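# Turn back-to-front plates around in their own nests

## Task

Three plates sit in nests; some of them face the wrong way round. Rotate every wrongly oriented plate so that each of the three finishes in its original nest, lying flat within the locators, with well A1 in the nest corner labelled A1. Plates must stay correctly placed without the robot holding them. At the end, release everything and move the grippers away.

## Robot and tools

Robot: two arms, left_arm and right_arm, each with a parallel two-finger gripper. The fingers point along the gripper's own +z axis and close along its y axis. The reported hand position is a point between the finger pads, roughly 1 cm behind the tips. The arm you are not using may be parked out of the way.

Scene frame: origin on the table surface midway between the arms. +z is up, +x points out over the table, and left_arm is on the +y side. The names left and right do not refer to image sides. Base roots: left_arm at (+0.005, +0.259, +0.273) m, right_arm at (-0.005, -0.267, +0.273) m, both tilted. Mounting plates and the metal frame behind the arms are fixed obstacles.

Layout: the raised nest RG sits between the arms and is used for setting a plate down to regrip. Nests N1, N2, N3 and RD form an arc in front of the arms, in clockwise order seen from above. A fixed bar-code scanner next to RD is always on. Place a plate flat in RD with nothing blocking the view: the result shows an ID if the plate is the right way round, or no_read if it is reversed. On every labelled plate, well A1 lies at the labelled short end, in the corner far from the labelled long side.

Tool execute_actions(actions): runs a list of actions in order. An empty list only returns state and images. Each action may have "rows", "steps" and "until".
- rows: up to 15 rows, each applied for one control step (1/30 s). Each row is a single list of 14 numbers in [-1, 1] covering both arms: dx, dy, dz, rx, ry, rz, opening for left_arm, then the same seven for right_arm.
- dx..rz are an offset, not a pose. They are measured in that gripper's own axes from the gripper's measured pose at the start of the action. For the first action of a call, that start is the last pose a result reported. Every row refers to that same start, not to the previous row. A value of 1.0 equals 0.6 m for dx, dy, dz, or 180 degrees for rx, ry, rz. rx, ry, rz form one rotation vector.
- opening is absolute: +1 is fully open (0.094 m) and -1 is closed. Allow at least about 0.2 s to close fully.
- steps: integer 1 to 450, at least one per row, default 15. After the last row each arm keeps heading to its final target and each gripper holds its last command.
- until: ends the action at the first step where every condition holds, without stopping the arms. The only device is scanner, with fields code (e.g. "c56" or "no_read") and reads. Use a bare value, or [comparison, value] with =, !=, <, <=, >, >=. Numbers always need a comparison. Example: {"steps": 150, "until": {"scanner": {"code": "c56"}}}. Any out-of-range value or unknown name rejects the whole call.

Motion limits: each step's target is clipped to within 70 mm and 16 degrees of the measured pose, then followed by damped IK, with position taking priority. Moves often stop a centimetre or more short, usually too low. Repeated zero offsets can let an arm sag. Correct this by sending the offset back to the wanted pose in a reply's first call, and raise the aim if the arm still hangs low. Moves of a few mm may not register. If steps run out, send the remainder of the move in the next action. For gentle starts, ramp dx/dy/dz by about 0.01 per row (6 mm per step). The robot holds your last command while you think.

Tool zoom_image(camera, region): camera is cam_high (896x504), cam_left_wrist or cam_right_wrist (504x504 each). region is [x0, y0, x1, y1] in pixels from the top-left corner, at most 504x504.

Tool read_manual(section): returns licence text only ("licences").

Tool finished_scene(scene): takes an integer 1 or 2. It ends the current scene irreversibly and reports success. Replying without a tool call ends all scenes.

Results: the state line gives each gripper's end_effector_position (m) and end_effector_quat_wxyz in the scene frame, and may be off at long reach. "Hand target" is the pose the controller is driving toward. "pose unreachable" means the clearance check altered or blocked that arm's command; that arm drops its target and rests. If an arm is pushed too far from its target, both arms drop their targets. grip_measured is the finger opening on the command scale; readings may be off by about 1 mm. To hold a plate, command about 0.03 below grip_measured, or less for a lighter grip. Thin parts are gripped more weakly. Scanner fields are code (current ID or no_read, never a wrong ID) and reads (count of changes from no_read to an ID). MOTOR HOT appears from 85 °C. At 100 °C an OVER-TEMPERATURE FAULT drops that arm until it cools, so avoid long loaded holds.

Joint ranges (rad): waist ±2.880, shoulder 0 to 3.142, elbow 0 to 3.019, wrist pitch -1.693 to 1.571, wrist yaw ±1.571, wrist roll ±2.094.

Avoid: dropping plates or knocking anything off the table (this ends the scene), arms colliding or pressing each other, jerky starts with a plate in hand, and hard pushes. Brief external tugs on a held plate may happen, so grip firmly.

Each tool is called after ">>>" as name(argument=value, ...), one argument or row to a line, values as JSON.

## Session

>>> execute_actions(
  actions=[],
)

Scene clock: 0.00 s.
left_arm: end_effector_position=(+0.0888, +0.7332, +0.3032) grip_measured=+1.000 end_effector_quat_wxyz=(+0.113, +0.759, -0.285, -0.574) | right_arm: end_effector_position=(+0.1809, -0.5259, +0.2110) grip_measured=+1.000 end_effector_quat_wxyz=(-0.043, -0.138, +0.989, +0.019)
Joint positions: left_arm=[ 1.03   1.325  1.104 -1.268 -0.961 -1.546  0.094] | right_arm=[-0.797  0.771  0.511 -0.762 -0.021 -1.224  0.094]
Joint velocities: left_arm=[ 0.005 -0.005 -0.022 -0.007  0.051 -0.11   0.   ] | right_arm=[ 0.005 -0.005 -0.017 -0.002 -0.066  0.037  0.   ]
Hand target (left_arm): +0.093, +0.739, +0.309; +0.103, +0.762, -0.281, -0.574
Hand target (right_arm): +0.186, -0.533, +0.215; -0.038, -0.138, +0.990, +0.011
scanner: code=no_read reads=0

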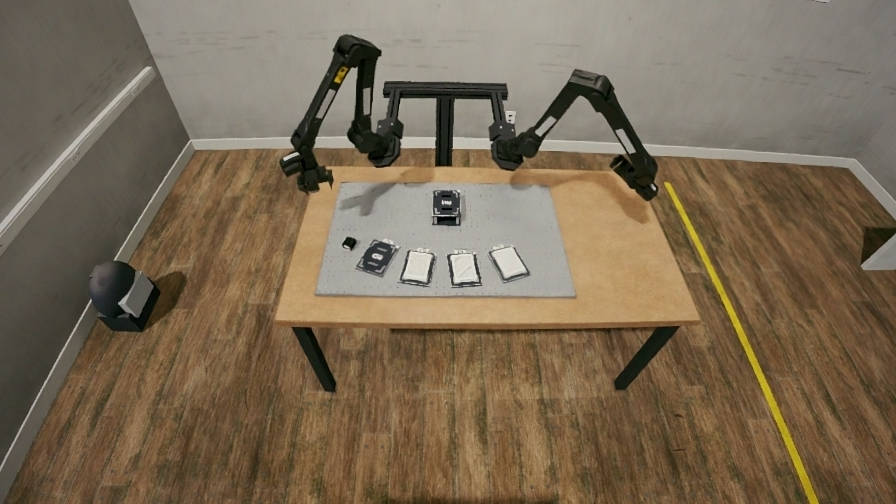

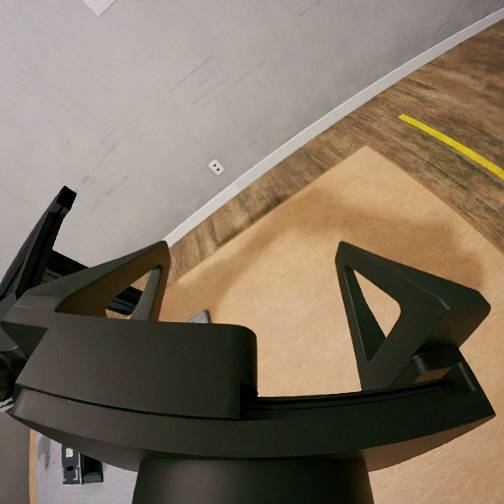

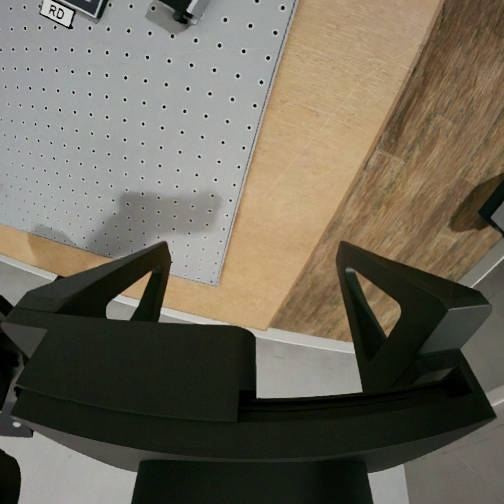

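>>> zoom_image(
  camera="cam_high",
  region=[320, 170, 580, 310],
)

Region (320, 170, 580, 310) of cam_high's 896x504 image, scaled by 1.938, with more detail than that image has; it fills the top 271 rows of this view, and the rest is white.

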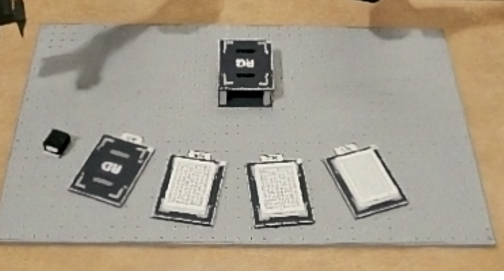

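>>> zoom_image(
  camera="cam_high",
  region=[390, 235, 540, 295],
)

>>> zoom_image(
  camera="cam_high",
  region=[335, 230, 415, 290],
)

Region (390, 235, 540, 295) of cam_high's 896x504 image, scaled by 3.360, with more detail than that image has; it fills the top 202 rows of this view, and the rest is white.

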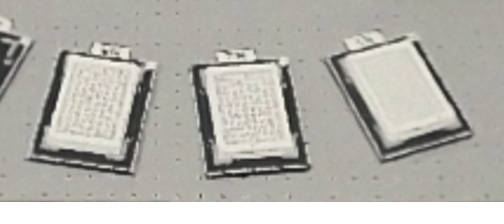

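Region (335, 230, 415, 290) of cam_high's 896x504 image, scaled by 6.300, with more detail than that image has; it fills the top 378 rows of this view, and the rest is white.

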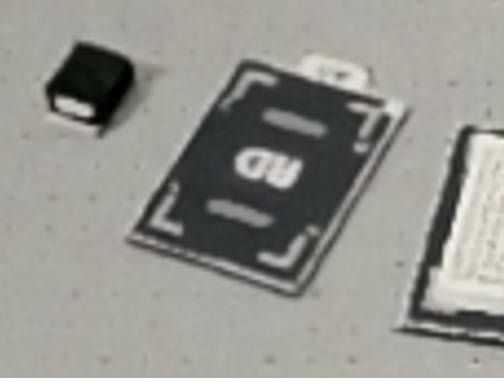

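>>> execute_actions(
  actions=[
    {"rows":[[0,0,0,0,0,0,1,-0.532,0.41,0.1,0,0,0.59,1]],"steps":75},
  ],
)

Scene clock: 4.07 s.
left_arm: end_effector_position=(+0.0888, +0.7332, +0.3032) grip_measured=+1.000 end_effector_quat_wxyz=(+0.113, +0.759, -0.285, -0.574) | right_arm: end_effector_position=(+0.4142, -0.2002, +0.1380) grip_measured=+1.000 end_effector_quat_wxyz=(-0.055, +0.711, +0.701, -0.011)
Joint positions: left_arm=[ 1.03   1.325  1.104 -1.268 -0.961 -1.546  0.094] | right_arm=[ 0.441  1.612  0.87  -0.604  0.472  1.81   0.094]
Joint velocities: left_arm=[-0.024 -0.015 -0.017 -0.007  0.037 -0.022  0.   ] | right_arm=[ 0.005 -0.015  0.007 -0.022  0.007  0.007  0.   ]
Hand target (left_arm): +0.089, +0.733, +0.303; +0.113, +0.759, -0.285, -0.574
Hand target (right_arm): +0.423, -0.195, +0.140; -0.053, +0.714, +0.698, -0.009
Off the commanded pose (left_arm): 0.000 m, 0 deg.
Off the commanded pose (right_arm): 0.001 m, 2 deg.
scanner: code=no_read reads=0
camera_calibration (this result's frames):
cam_right_wrist: T_world_to_cam=[[-0.997284, 0.0152037, 0.0720654, 0.408111], [0.0572264, 0.775914, 0.628238, 0.0446756], [-0.0463649, 0.630656, -0.774676, 0.374507], [0, 0, 0, 1]] pos_world=[0.42181, -0.277055, 0.232644]

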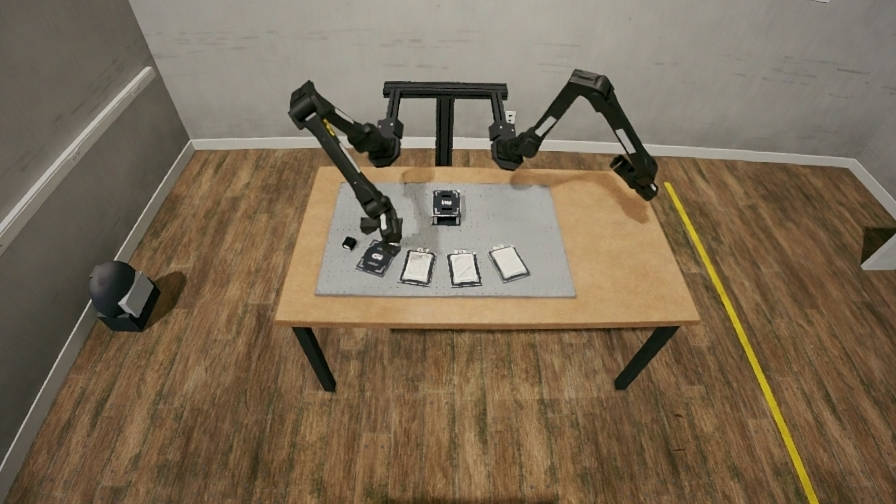

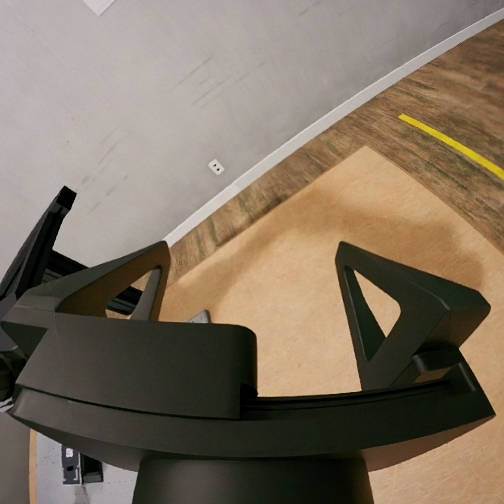

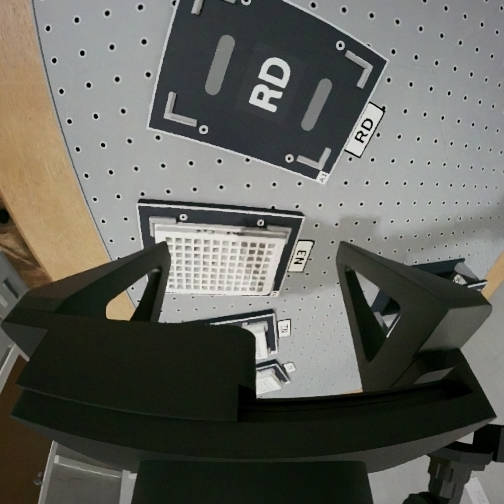

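>>> zoom_image(
  camera="cam_right_wrist",
  region=[130, 190, 330, 310],
)

Region (130, 190, 330, 310) of cam_right_wrist's 504x504 image, scaled by 2.520, with more detail than that image has; it fills the top 302 rows of this view, and the rest is white.

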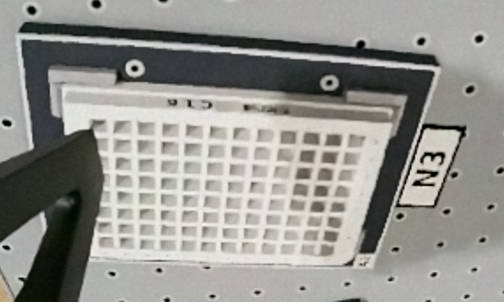

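>>> execute_actions(
  actions=[
    {"rows":[[0,0,0,0,0,0,1,0.3,0.03,-0.03,0,0,0,1]],"steps":45},
  ],
)

>>> zoom_image(
  camera="cam_right_wrist",
  region=[100, 130, 400, 330],
)

>>> execute_actions(
  actions=[
    {"rows":[[0,0,0,0,0,0,1,0.3,0.0,-0.03,0,0,0,1]],"steps":45},
  ],
)

>>> zoom_image(
  camera="cam_right_wrist",
  region=[100, 130, 400, 330],
)

Scene clock: 6.33 s.
left_arm: end_effector_position=(+0.0888, +0.7332, +0.3032) grip_measured=+1.000 end_effector_quat_wxyz=(+0.113, +0.759, -0.285, -0.574) | right_arm: end_effector_position=(+0.4251, -0.0182, +0.1584) grip_measured=+1.000 end_effector_quat_wxyz=(-0.067, +0.678, +0.732, +0.007)
Joint positions: left_arm=[ 1.03   1.325  1.104 -1.268 -0.961 -1.546  0.094] | right_arm=[ 0.764  1.918  1.133 -0.708  0.485  2.066  0.094]
Joint velocities: left_arm=[-0.024 -0.005  0.002 -0.017 -0.051 -0.022  0.   ] | right_arm=[-0.005 -0.005 -0.007 -0.022 -0.022  0.007  0.   ]
Hand target (left_arm): +0.089, +0.733, +0.303; +0.113, +0.759, -0.285, -0.574
Hand target (right_arm): +0.437, -0.020, +0.164; -0.067, +0.688, +0.722, +0.013
Off the commanded pose (left_arm): 0.000 m, 0 deg.
Off the commanded pose (right_arm): 0.014 m, 6 deg.
scanner: code=no_read reads=0
joint sent to its limit (right arm) — the command would take joint 6 (wrist roll) past its upper limit, so that joint was sent only as far as its limit.
camera_calibration (this result's frames):
cam_right_wrist: T_world_to_cam=[[-0.995194, -0.0774789, 0.0598889, 0.41412], [-0.018134, 0.746799, 0.664803, -0.0842639], [-0.0962332, 0.660521, -0.744614, 0.293038], [0, 0, 0, 1]] pos_world=[0.438802, -0.0985444, 0.249418]

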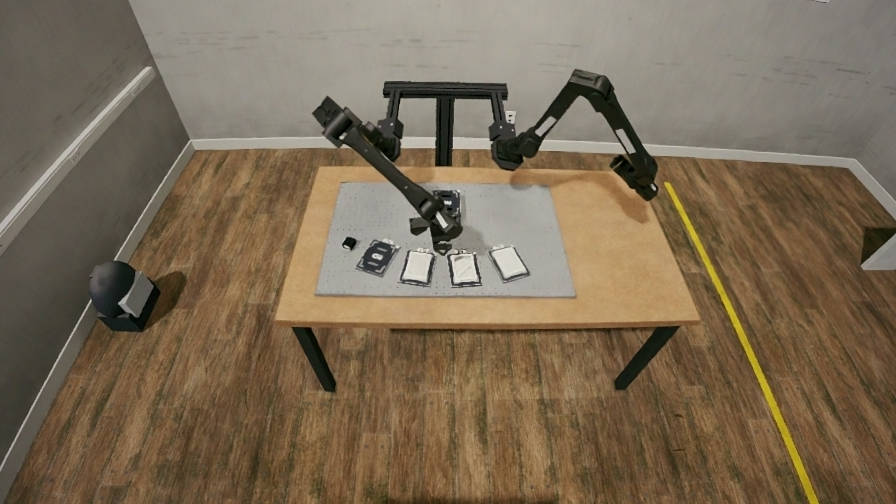

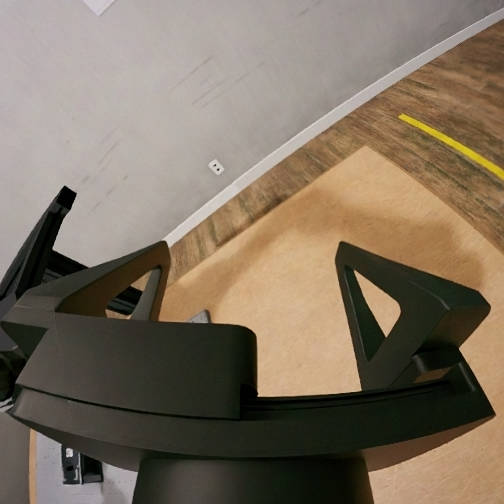

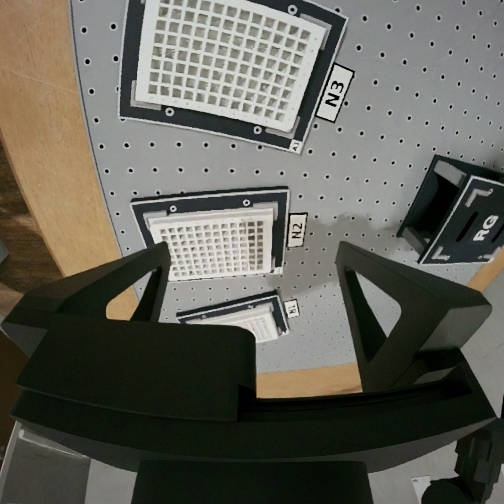

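Region (100, 130, 400, 330) of cam_right_wrist's 504x504 image, scaled by 1.680, with more detail than that image has.

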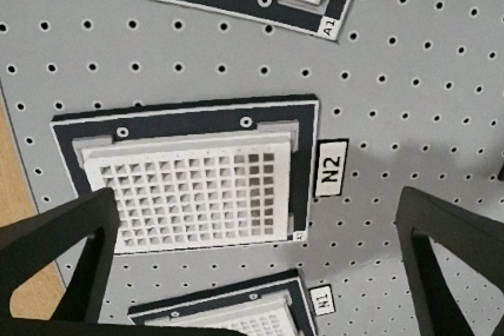

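Scene clock: 7.83 s.
left_arm: end_effector_position=(+0.0888, +0.7332, +0.3032) grip_measured=+1.000 end_effector_quat_wxyz=(+0.113, +0.759, -0.285, -0.574) | right_arm: end_effector_position=(+0.3971, +0.1569, +0.1881) grip_measured=+1.000 end_effector_quat_wxyz=(-0.088, +0.588, +0.802, +0.061)
Joint positions: left_arm=[ 1.03   1.325  1.104 -1.268 -0.961 -1.546  0.094] | right_arm=[ 1.009  2.181  1.407 -0.751  0.434  2.067  0.094]
Joint velocities: left_arm=[-0.015  0.005  0.017 -0.002 -0.022  0.007  0.   ] | right_arm=[ 0.015 -0.015  0.007  0.002  0.022 -0.037  0.   ]
Hand target (left_arm): +0.089, +0.733, +0.303; +0.113, +0.759, -0.285, -0.574
Hand target (right_arm): +0.413, +0.160, +0.195; -0.089, +0.601, +0.791, +0.069
Off the commanded pose (left_arm): 0.000 m, 0 deg.
Off the commanded pose (right_arm): 0.018 m, 15 deg.
scanner: code=no_read reads=0
joint sent to its limit (right arm) — the command would take joint 6 (wrist roll) past its upper limit, so that joint was sent only as far as its limit.
camera_calibration (this result's frames):
cam_right_wrist: T_world_to_cam=[[-0.955357, -0.295067, -0.0151137, 0.430417], [-0.208747, 0.637903, 0.741286, -0.156851], [-0.209088, 0.711348, -0.671019, 0.219811], [0, 0, 0, 1]] pos_world=[0.42442, 0.0706955, 0.270274]

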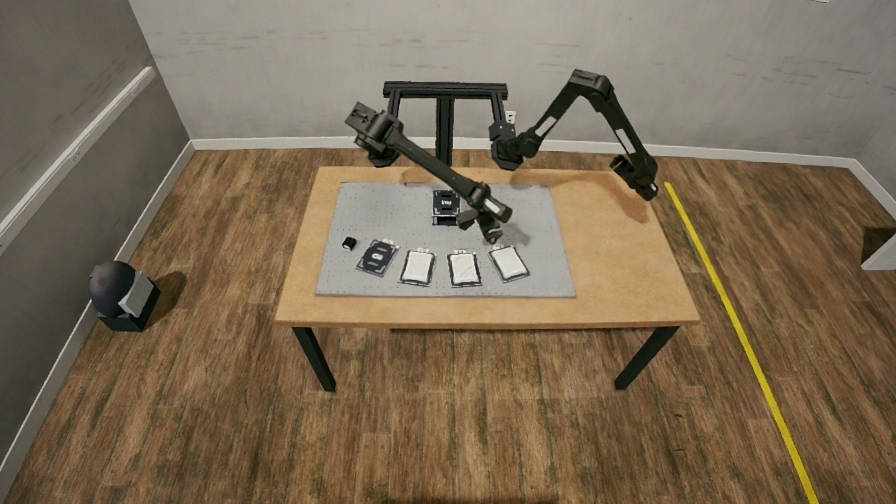

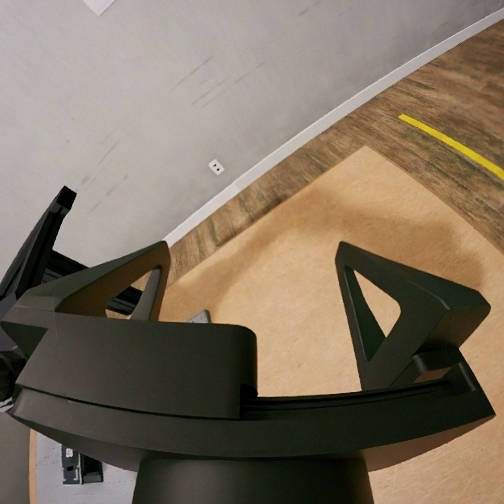

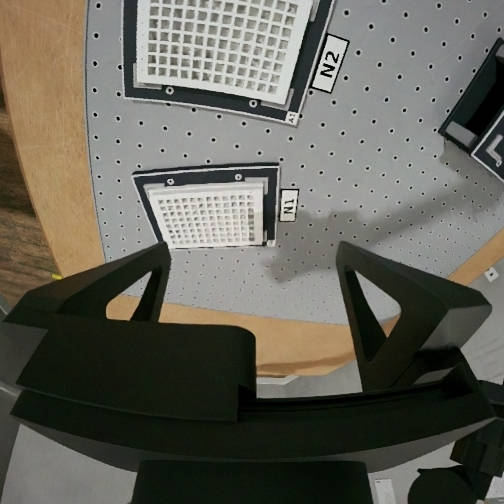

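Region (100, 130, 400, 330) of cam_right_wrist's 504x504 image, scaled by 1.680, with more detail than that image has.

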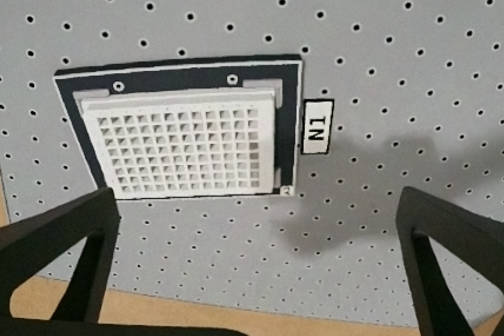

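>>> execute_actions(
  actions=[
    {"rows":[[0.778,0.296,-0.555,0.4646,0.003,0.5457,1,-0.155,0.075,0.082,0.047,-0.0576,-0.4506,1]],"steps":100},
  ],
)

Scene clock: 13.77 s.
left_arm: end_effector_position=(+0.4260, +0.2734, +0.1180) grip_measured=+1.000 end_effector_quat_wxyz=(-0.010, -0.198, +0.980, +0.003) | right_arm: end_effector_position=(+0.4579, +0.0906, +0.1142) grip_measured=+1.000 end_effector_quat_wxyz=(-0.006, -0.077, +0.997, -0.009)
Joint positions: left_arm=[-0.232  1.503  0.781 -0.447 -0.478 -0.396  0.094] | right_arm=[ 0.86   2.261  1.48  -0.781  0.634  0.537  0.094]
Joint velocities: left_arm=[ 0.015 -0.005 -0.002 -0.007 -0.022  0.007  0.   ] | right_arm=[ 0.005  0.024 -0.007 -0.002 -0.081 -0.037  0.   ]
Hand target (left_arm): +0.434, +0.279, +0.124; +0.005, -0.205, +0.979, +0.000
Hand target (right_arm): +0.464, +0.091, +0.120; +0.000, -0.077, +0.997, -0.002
Off the commanded pose (left_arm): 0.005 m, 1 deg.
Off the commanded pose (right_arm): 0.009 m, 1 deg.
scanner: code=no_read reads=0
camera_calibration (this result's frames):
cam_left_wrist: T_world_to_cam=[[0.38105, -0.924456, -0.0134694, 0.0922819], [-0.735652, -0.311987, 0.601232, 0.332651], [-0.560015, -0.219191, -0.798961, 0.518838], [0, 0, 0, 1]] pos_world=[0.500108, 0.302818, 0.215774]
cam_right_wrist: T_world_to_cam=[[0.152967, -0.988223, -0.00405583, 0.0218678], [-0.795708, -0.1256, 0.592515, 0.307782], [-0.586046, -0.0874081, -0.805549, 0.490438], [0, 0, 0, 1]] pos_world=[0.528979, 0.103136, 0.212795]

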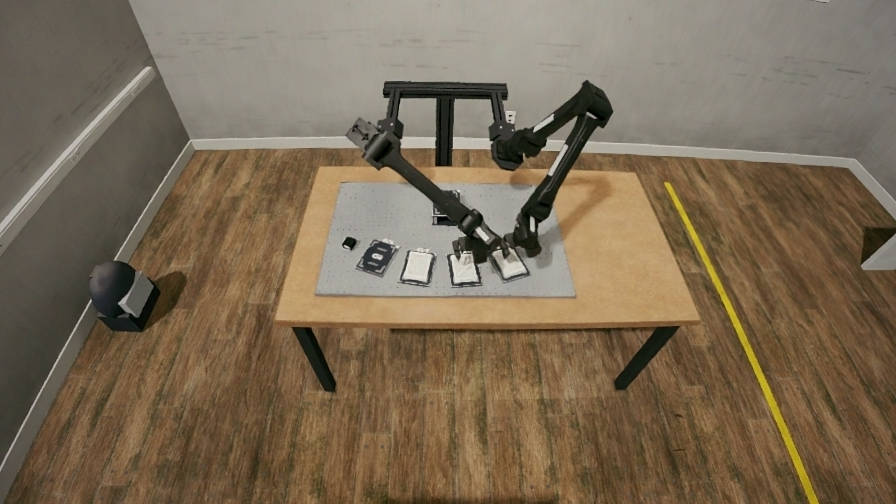

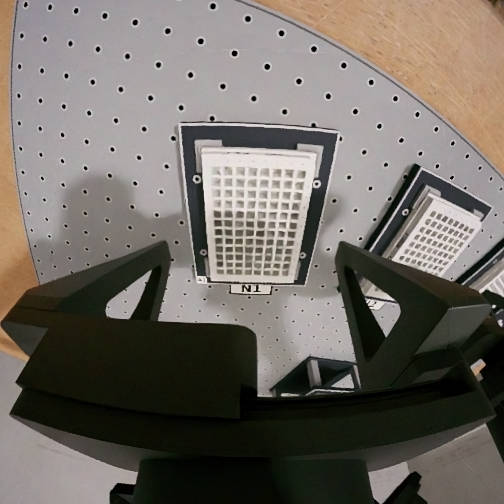

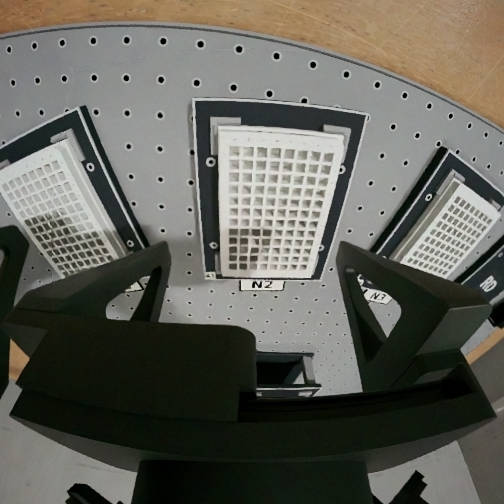

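>>> execute_actions(
  actions=[
    {"rows":[[0.035,-0.006,0.07,0,0,0.004,1,0.01,-0.029,0.058,0,0,0.009,1]],"steps":40},
  ],
)

Scene clock: 16.10 s.
left_arm: end_effector_position=(+0.3978, +0.2561, +0.0746) grip_measured=+1.000 end_effector_quat_wxyz=(-0.023, -0.185, +0.982, +0.005) | right_arm: end_effector_position=(+0.4517, +0.0678, +0.0808) grip_measured=+1.000 end_effector_quat_wxyz=(-0.010, -0.060, +0.998, -0.013)
Joint positions: left_arm=[-0.218  1.62   0.732 -0.303 -0.471 -0.368  0.094] | right_arm=[ 0.806  2.266  1.416 -0.685  0.634  0.513  0.094]
Joint velocities: left_arm=[-0.005  0.005 -0.002  0.017  0.007 -0.037  0.   ] | right_arm=[-0.015  0.005  0.002  0.007  0.037  0.037  0.   ]
Hand target (left_arm): +0.408, +0.261, +0.076; -0.010, -0.192, +0.981, +0.003
Hand target (right_arm): +0.454, +0.071, +0.080; -0.005, -0.064, +0.998, -0.010
Off the commanded pose (left_arm): 0.011 m, 2 deg.
Off the commanded pose (right_arm): 0.005 m, 1 deg.
scanner: code=no_read reads=0
camera_calibration (this result's frames):
cam_left_wrist: T_world_to_cam=[[0.355832, -0.93432, -0.020713, 0.0995177], [-0.727984, -0.291012, 0.620767, 0.32269], [-0.586023, -0.20581, -0.783722, 0.470345], [0, 0, 0, 1]] pos_world=[0.475135, 0.28369, 0.170365]
cam_right_wrist: T_world_to_cam=[[0.117906, -0.993021, 0.00263739, 0.0157295], [-0.795786, -0.0928979, 0.59841, 0.317133], [-0.593988, -0.0726548, -0.801186, 0.460195], [0, 0, 0, 1]] pos_world=[0.523866, 0.0785162, 0.178885]

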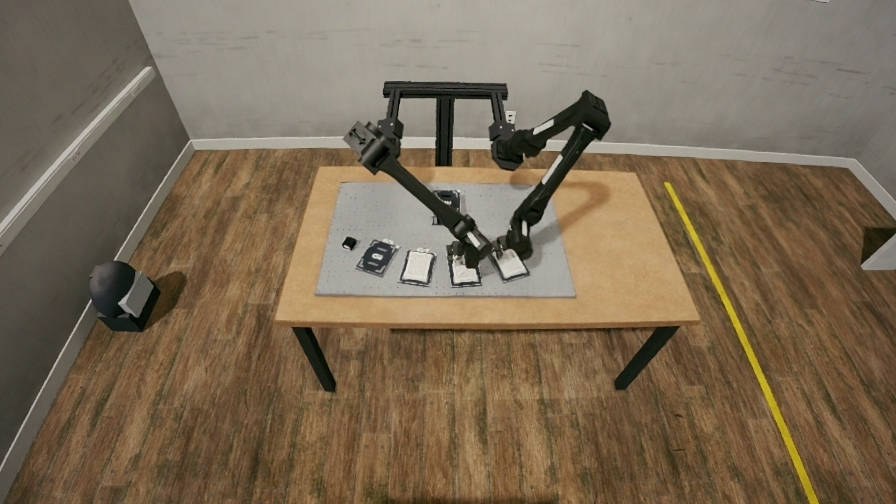

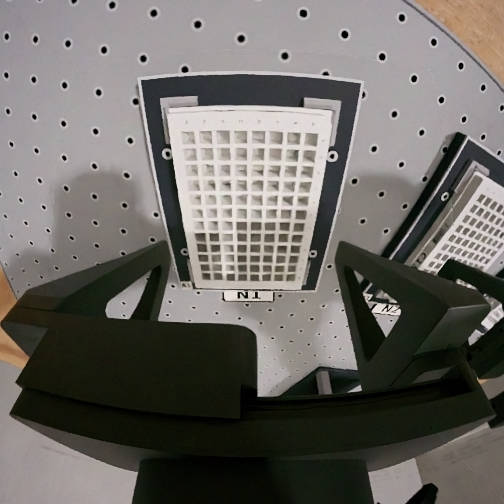

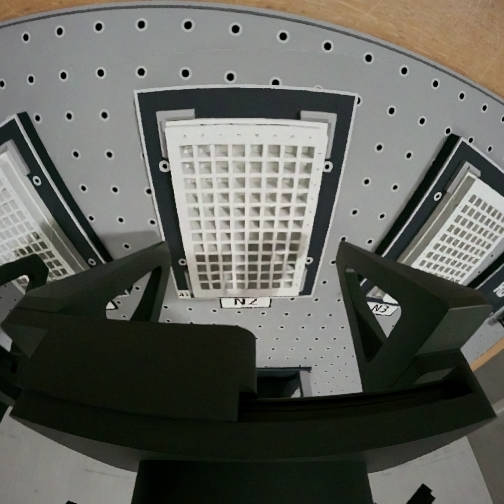

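>>> execute_actions(
  actions=[
    {"rows":[[-0.02,0.008,0.04,0,-0.014,0,1,0.0,0.011,0.035,0,-0.005,0,1]],"steps":40},
  ],
)

Scene clock: 18.33 s.
left_arm: end_effector_position=(+0.4016, +0.2632, +0.0515) grip_measured=+1.000 end_effector_quat_wxyz=(-0.008, -0.184, +0.983, +0.010) | right_arm: end_effector_position=(+0.4459, +0.0763, +0.0656) grip_measured=+1.000 end_effector_quat_wxyz=(-0.003, -0.061, +0.998, -0.011)
Joint positions: left_arm=[-0.181  1.677  0.732 -0.199 -0.471 -0.313  0.094] | right_arm=[ 0.806  2.3    1.416 -0.635  0.637  0.502  0.094]
Joint velocities: left_arm=[-0.015 -0.015  0.002 -0.007  0.037  0.022  0.   ] | right_arm=[-0.024 -0.005  0.007  0.002 -0.007 -0.022  0.   ]
Hand target (left_arm): +0.406, +0.265, +0.050; -0.002, -0.185, +0.983, +0.009
Hand target (right_arm): +0.451, +0.073, +0.060; -0.002, -0.060, +0.998, -0.013
Off the commanded pose (left_arm): 0.005 m, 1 deg.
Off the commanded pose (right_arm): 0.008 m, 0 deg.
scanner: code=no_read reads=0
camera_calibration (this result's frames):
cam_left_wrist: T_world_to_cam=[[0.353447, -0.935103, -0.0256429, 0.105709], [-0.745193, -0.298024, 0.596548, 0.3519], [-0.565476, -0.191739, -0.802168, 0.44495], [0, 0, 0, 1]] pos_world=[0.47648, 0.289038, 0.14971]
cam_right_wrist: T_world_to_cam=[[0.119896, -0.992786, -0.000529433, 0.0242694], [-0.802805, -0.0972663, 0.588255, 0.326551], [-0.584063, -0.0701045, -0.808675, 0.441033], [0, 0, 0, 1]] pos_world=[0.516838, 0.0867752, 0.16457]

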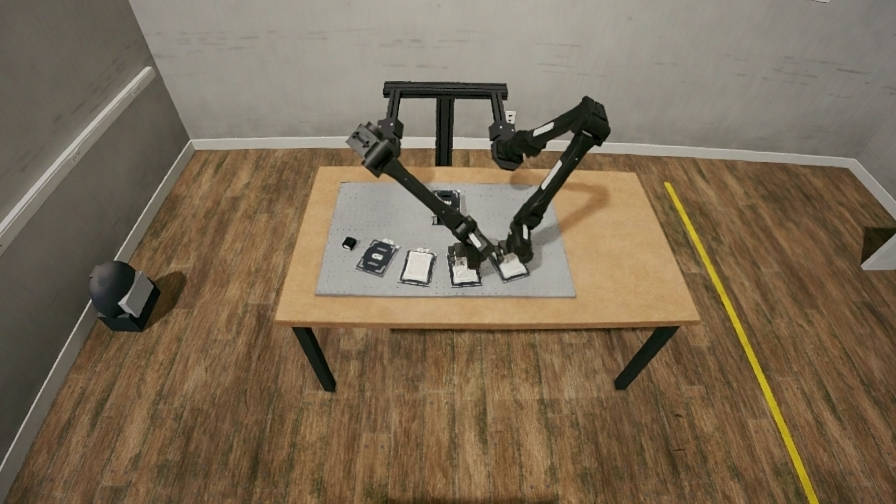

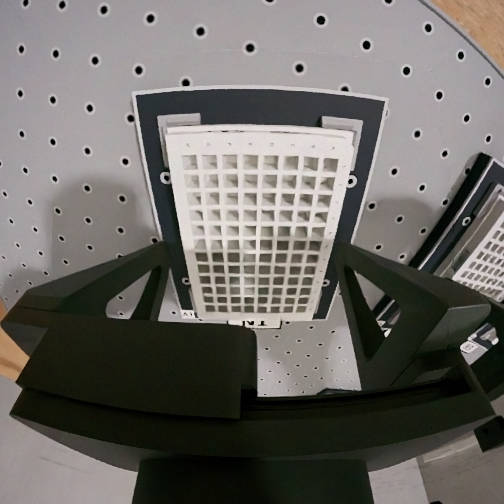

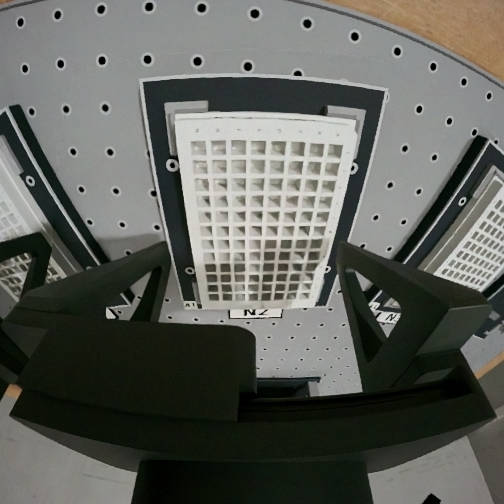

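>>> execute_actions(
  actions=[
    {"rows":[[0,-0.004,0.012,0,-0.004,0,1,-0.006,-0.011,0.006,0,0,0,1]],"steps":30},
  ],
)

Scene clock: 19.80 s.
left_arm: end_effector_position=(+0.4022, +0.2612, +0.0474) grip_measured=+1.000 end_effector_quat_wxyz=(-0.005, -0.185, +0.983, +0.010) | right_arm: end_effector_position=(+0.4461, +0.0760, +0.0654) grip_measured=+1.000 end_effector_quat_wxyz=(-0.004, -0.062, +0.998, -0.011)
Joint positions: left_arm=[-0.181  1.691  0.732 -0.177 -0.471 -0.313  0.094] | right_arm=[ 0.806  2.3    1.416 -0.635  0.637  0.499  0.094]
Joint velocities: left_arm=[ 0.005 -0.015  0.002 -0.012 -0.007 -0.051  0.   ] | right_arm=[-0.005 -0.015 -0.012 -0.002  0.051 -0.051  0.   ]
Hand target (left_arm): +0.403, +0.261, +0.044; -0.002, -0.184, +0.983, +0.011
Hand target (right_arm): +0.450, +0.070, +0.062; -0.003, -0.061, +0.998, -0.011
Off the commanded pose (left_arm): 0.003 m, 0 deg.
Off the commanded pose (right_arm): 0.008 m, 0 deg.
scanner: code=no_read reads=0
camera_calibration (this result's frames):
cam_left_wrist: T_world_to_cam=[[0.35674, -0.933905, -0.023634, 0.101813], [-0.748256, -0.300788, 0.591303, 0.356404], [-0.55933, -0.193257, -0.806103, 0.439679], [0, 0, 0, 1]] pos_world=[0.476286, 0.287257, 0.14609]
cam_right_wrist: T_world_to_cam=[[0.12269, -0.992445, -0.000300343, 0.0226268], [-0.802288, -0.0993598, 0.58861, 0.326687], [-0.584193, -0.0719753, -0.808417, 0.441072], [0, 0, 0, 1]] pos_world=[0.516992, 0.0866617, 0.164286]

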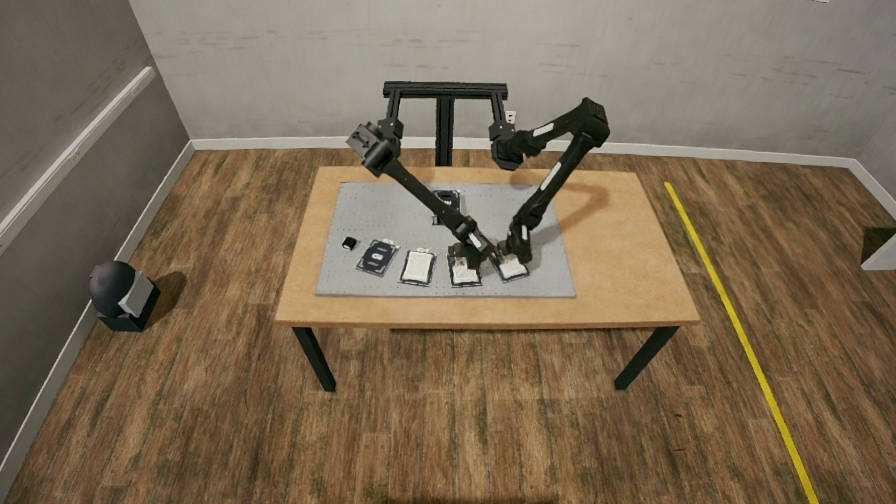

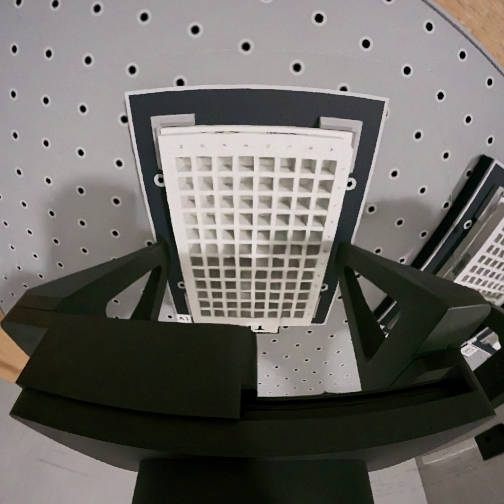

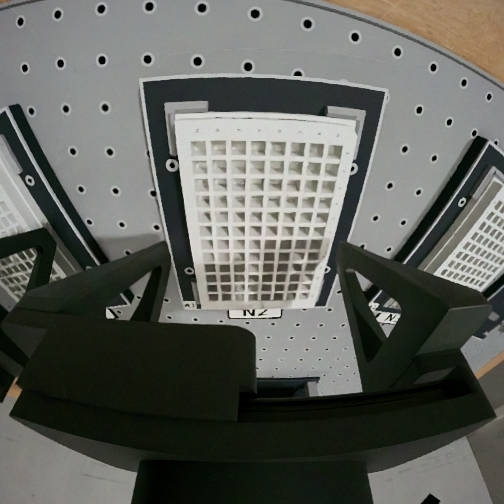

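Left centred; right has deadband, so overshoot.

>>> execute_actions(
  actions=[
    {"rows":[[0,0,0.02,0,0,0,1,-0.012,-0.022,0.006,0,0,0,1]],"steps":30},
  ],
)

Scene clock: 21.03 s.
left_arm: end_effector_position=(+0.3974, +0.2576, +0.0390) grip_measured=+1.000 end_effector_quat_wxyz=(-0.010, -0.182, +0.983, +0.009) | right_arm: end_effector_position=(+0.4451, +0.0678, +0.0590) grip_measured=+1.000 end_effector_quat_wxyz=(-0.010, -0.066, +0.998, -0.015)
Joint positions: left_arm=[-0.178  1.719  0.733 -0.16  -0.469 -0.308  0.094] | right_arm=[ 0.79   2.3    1.408 -0.634  0.637  0.482  0.094]
Joint velocities: left_arm=[-0.015  0.005 -0.012 -0.017  0.022 -0.066  0.   ] | right_arm=[-0.015 -0.005  0.012  0.007 -0.037  0.081  0.   ]
Hand target (left_arm): +0.402, +0.261, +0.036; -0.005, -0.185, +0.983, +0.010
Hand target (right_arm): +0.455, +0.063, +0.062; -0.003, -0.062, +0.998, -0.011
Off the commanded pose (left_arm): 0.007 m, 1 deg.
Off the commanded pose (right_arm): 0.011 m, 1 deg.
scanner: code=no_read reads=0
camera_calibration (this result's frames):
cam_left_wrist: T_world_to_cam=[[0.349344, -0.936658, -0.0251218, 0.1037], [-0.744395, -0.29372, 0.59967, 0.353077], [-0.569064, -0.190791, -0.799853, 0.432509], [0, 0, 0, 1]] pos_world=[0.472727, 0.283356, 0.13682]
cam_right_wrist: T_world_to_cam=[[0.131079, -0.991346, 0.00711045, 0.0103127], [-0.794509, -0.100758, 0.598835, 0.324884], [-0.592937, -0.0841442, -0.800841, 0.439096], [0, 0, 0, 1]] pos_world=[0.517127, 0.0799054, 0.157021]

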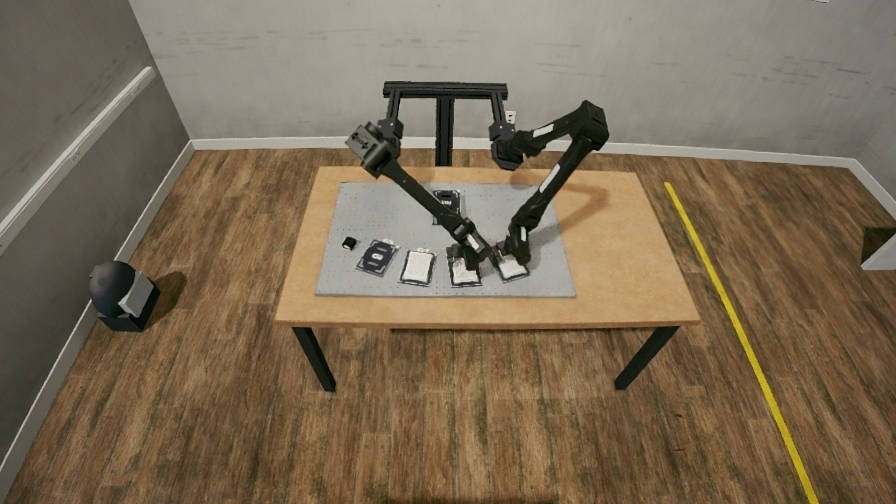

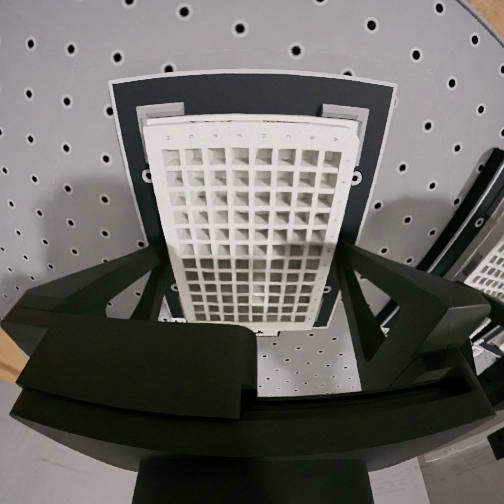

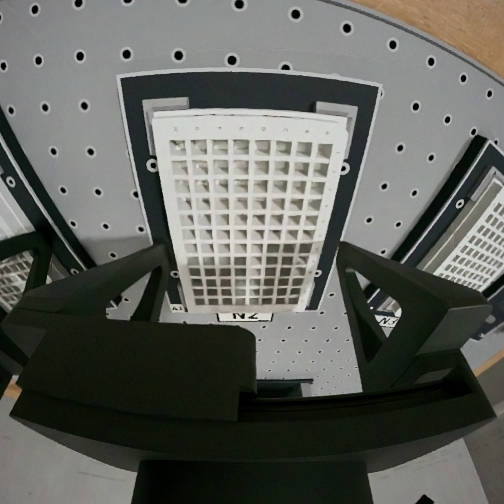

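>>> execute_actions(
  actions=[
    {"rows":[[0,0,0.004,0,0,0,0.7,-0.012,0.008,0.014,0,-0.004,0,1]],"steps":30},
  ],
)

Scene clock: 22.27 s.
left_arm: end_effector_position=(+0.3974, +0.2582, +0.0389) grip_measured=+0.750 end_effector_quat_wxyz=(-0.010, -0.182, +0.983, +0.011) | right_arm: end_effector_position=(+0.4416, +0.0694, +0.0541) grip_measured=+1.000 end_effector_quat_wxyz=(-0.011, -0.069, +0.997, -0.016)
Joint positions: left_arm=[-0.178  1.719  0.733 -0.16  -0.471 -0.308  0.082] | right_arm=[ 0.79   2.312  1.408 -0.626  0.639  0.48   0.094]
Joint velocities: left_arm=[-0.005 -0.005  0.007 -0.007 -0.095 -0.037 -0.001] | right_arm=[-0.005 -0.005 -0.002  0.007 -0.037  0.022  0.   ]
Hand target (left_arm): +0.397, +0.258, +0.037; -0.010, -0.182, +0.983, +0.010
Hand target (right_arm): +0.451, +0.073, +0.051; -0.003, -0.067, +0.998, -0.015
Off the commanded pose (left_arm): 0.002 m, 0 deg.
Off the commanded pose (right_arm): 0.011 m, 1 deg.
scanner: code=no_read reads=0
camera_calibration (this result's frames):
cam_left_wrist: T_world_to_cam=[[0.349579, -0.936503, -0.0275092, 0.104194], [-0.744143, -0.295375, 0.59917, 0.353574], [-0.56925, -0.188986, -0.800149, 0.432155], [0, 0, 0, 1]] pos_world=[0.472689, 0.283687, 0.136803]
cam_right_wrist: T_world_to_cam=[[0.135224, -0.99077, 0.00945257, 0.0104415], [-0.792901, -0.102488, 0.60067, 0.324486], [-0.594157, -0.0887202, -0.799441, 0.433934], [0, 0, 0, 1]] pos_world=[0.513698, 0.0820996, 0.151897]

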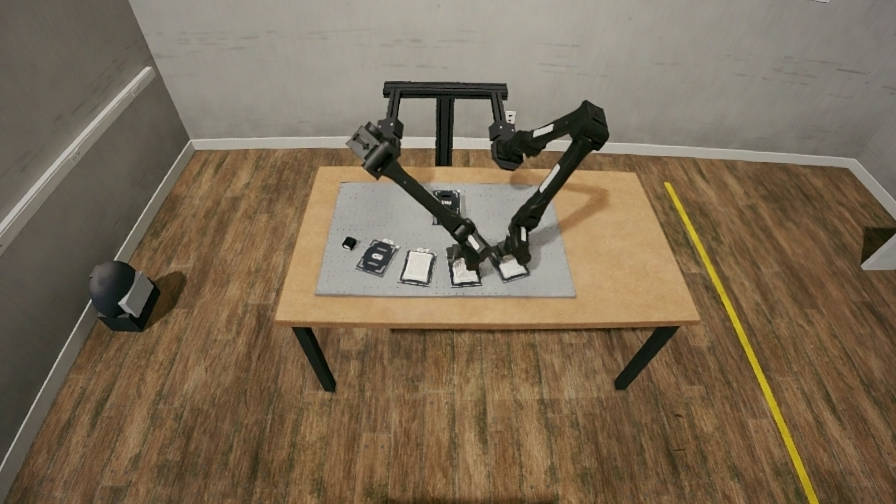

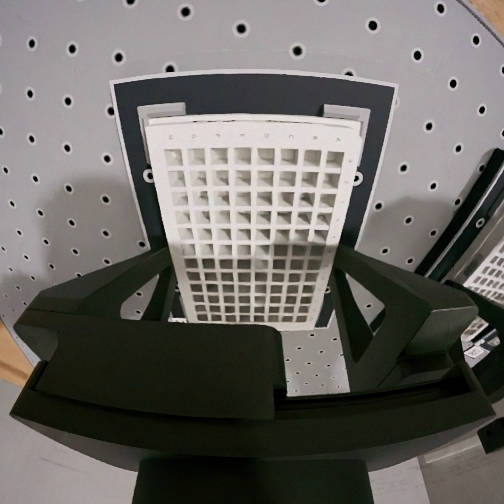

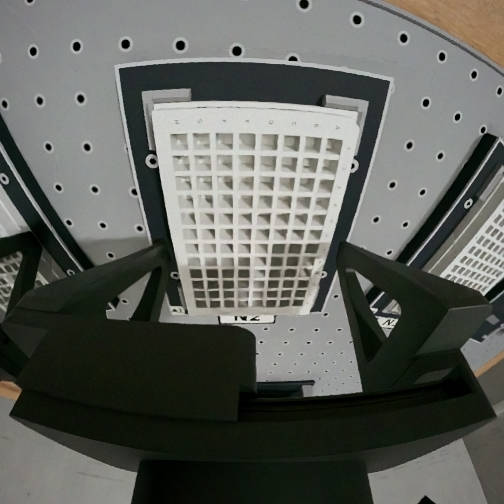

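>>> execute_actions(
  actions=[
    {"rows":[[0,0,-0.01,0,0,0,0.71,-0.012,0.004,0.02,0,0,0,1],[0,0,-0.02,0,0,0,0.71,-0.012,0.004,0.02,0,0,0,1],[0,0,-0.03,0,0,0,0.71,-0.012,0.004,0.02,0,0,0,1],[0,0,-0.04,0,0,0,0.71,-0.012,0.004,0.02,0,0,0,1],[0,0,-0.05,0,0,0,0.71,-0.012,0.004,0.02,0,0,0,1],[0,0,-0.06,0,0,0,0.71,-0.012,0.004,0.02,0,0,0,1],[0,0,-0.07,0,0,0,0.71,-0.012,0.004,0.02,0,0,0,1],[0,0,-0.08,0,0,0,0.71,-0.012,0.004,0.02,0,0,0,1]],"steps":30},
    {"rows":[[0,0,0,0,0,0,0.71,0,0,0,0,0,0,0.7]],"steps":15},
  ],
)

Scene clock: 24.33 s.
left_arm: end_effector_position=(+0.3968, +0.2606, +0.0828) grip_measured=+0.750 end_effector_quat_wxyz=(-0.010, -0.183, +0.983, +0.011) | right_arm: end_effector_position=(+0.4367, +0.0706, +0.0474) grip_measured=+0.760 end_effector_quat_wxyz=(-0.015, -0.074, +0.997, -0.020)
Joint positions: left_arm=[-0.224  1.588  0.708 -0.288 -0.491 -0.358  0.082] | right_arm=[ 0.79   2.329  1.412 -0.626  0.642  0.476  0.083]
Joint velocities: left_arm=[-0.015  0.005  0.007 -0.017 -0.037 -0.007  0.   ] | right_arm=[-0.015 -0.005  0.017 -0.017 -0.037  0.022  0.   ]
Hand target (left_arm): +0.397, +0.261, +0.083; -0.010, -0.183, +0.983, +0.011
Hand target (right_arm): +0.437, +0.071, +0.047; -0.015, -0.074, +0.997, -0.019
Off the commanded pose (left_arm): 0.000 m, 0 deg.
Off the commanded pose (right_arm): 0.001 m, 0 deg.
scanner: code=no_read reads=0
camera_calibration (this result's frames):
cam_left_wrist: T_world_to_cam=[[0.351749, -0.935658, -0.0285718, 0.106883], [-0.743518, -0.2978, 0.598745, 0.327958], [-0.56873, -0.189365, -0.80043, 0.46735], [0, 0, 0, 1]] pos_world=[0.472043, 0.286172, 0.180771]
cam_right_wrist: T_world_to_cam=[[0.145859, -0.989163, 0.0167563, 0.00730344], [-0.787442, -0.105827, 0.607237, 0.322334], [-0.598883, -0.101765, -0.794344, 0.428539], [0, 0, 0, 1]] pos_world=[0.509398, 0.0849464, 0.144552]

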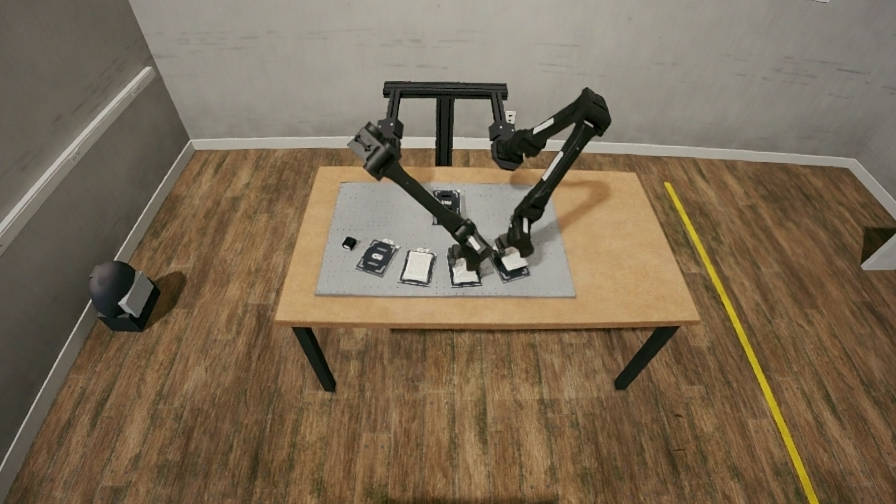

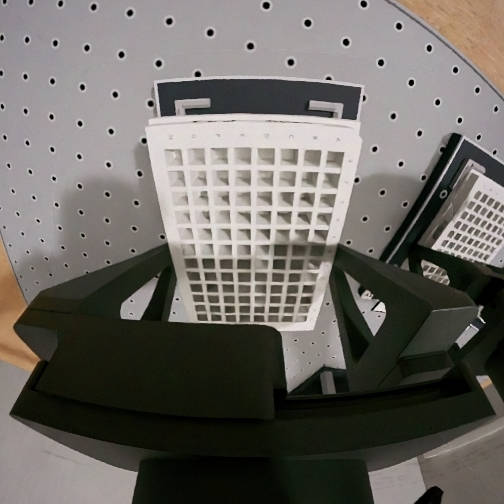

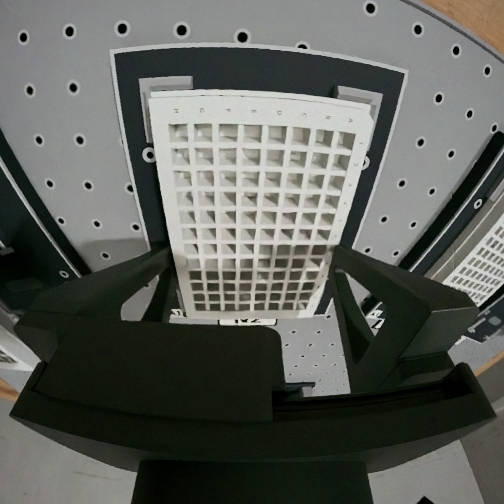

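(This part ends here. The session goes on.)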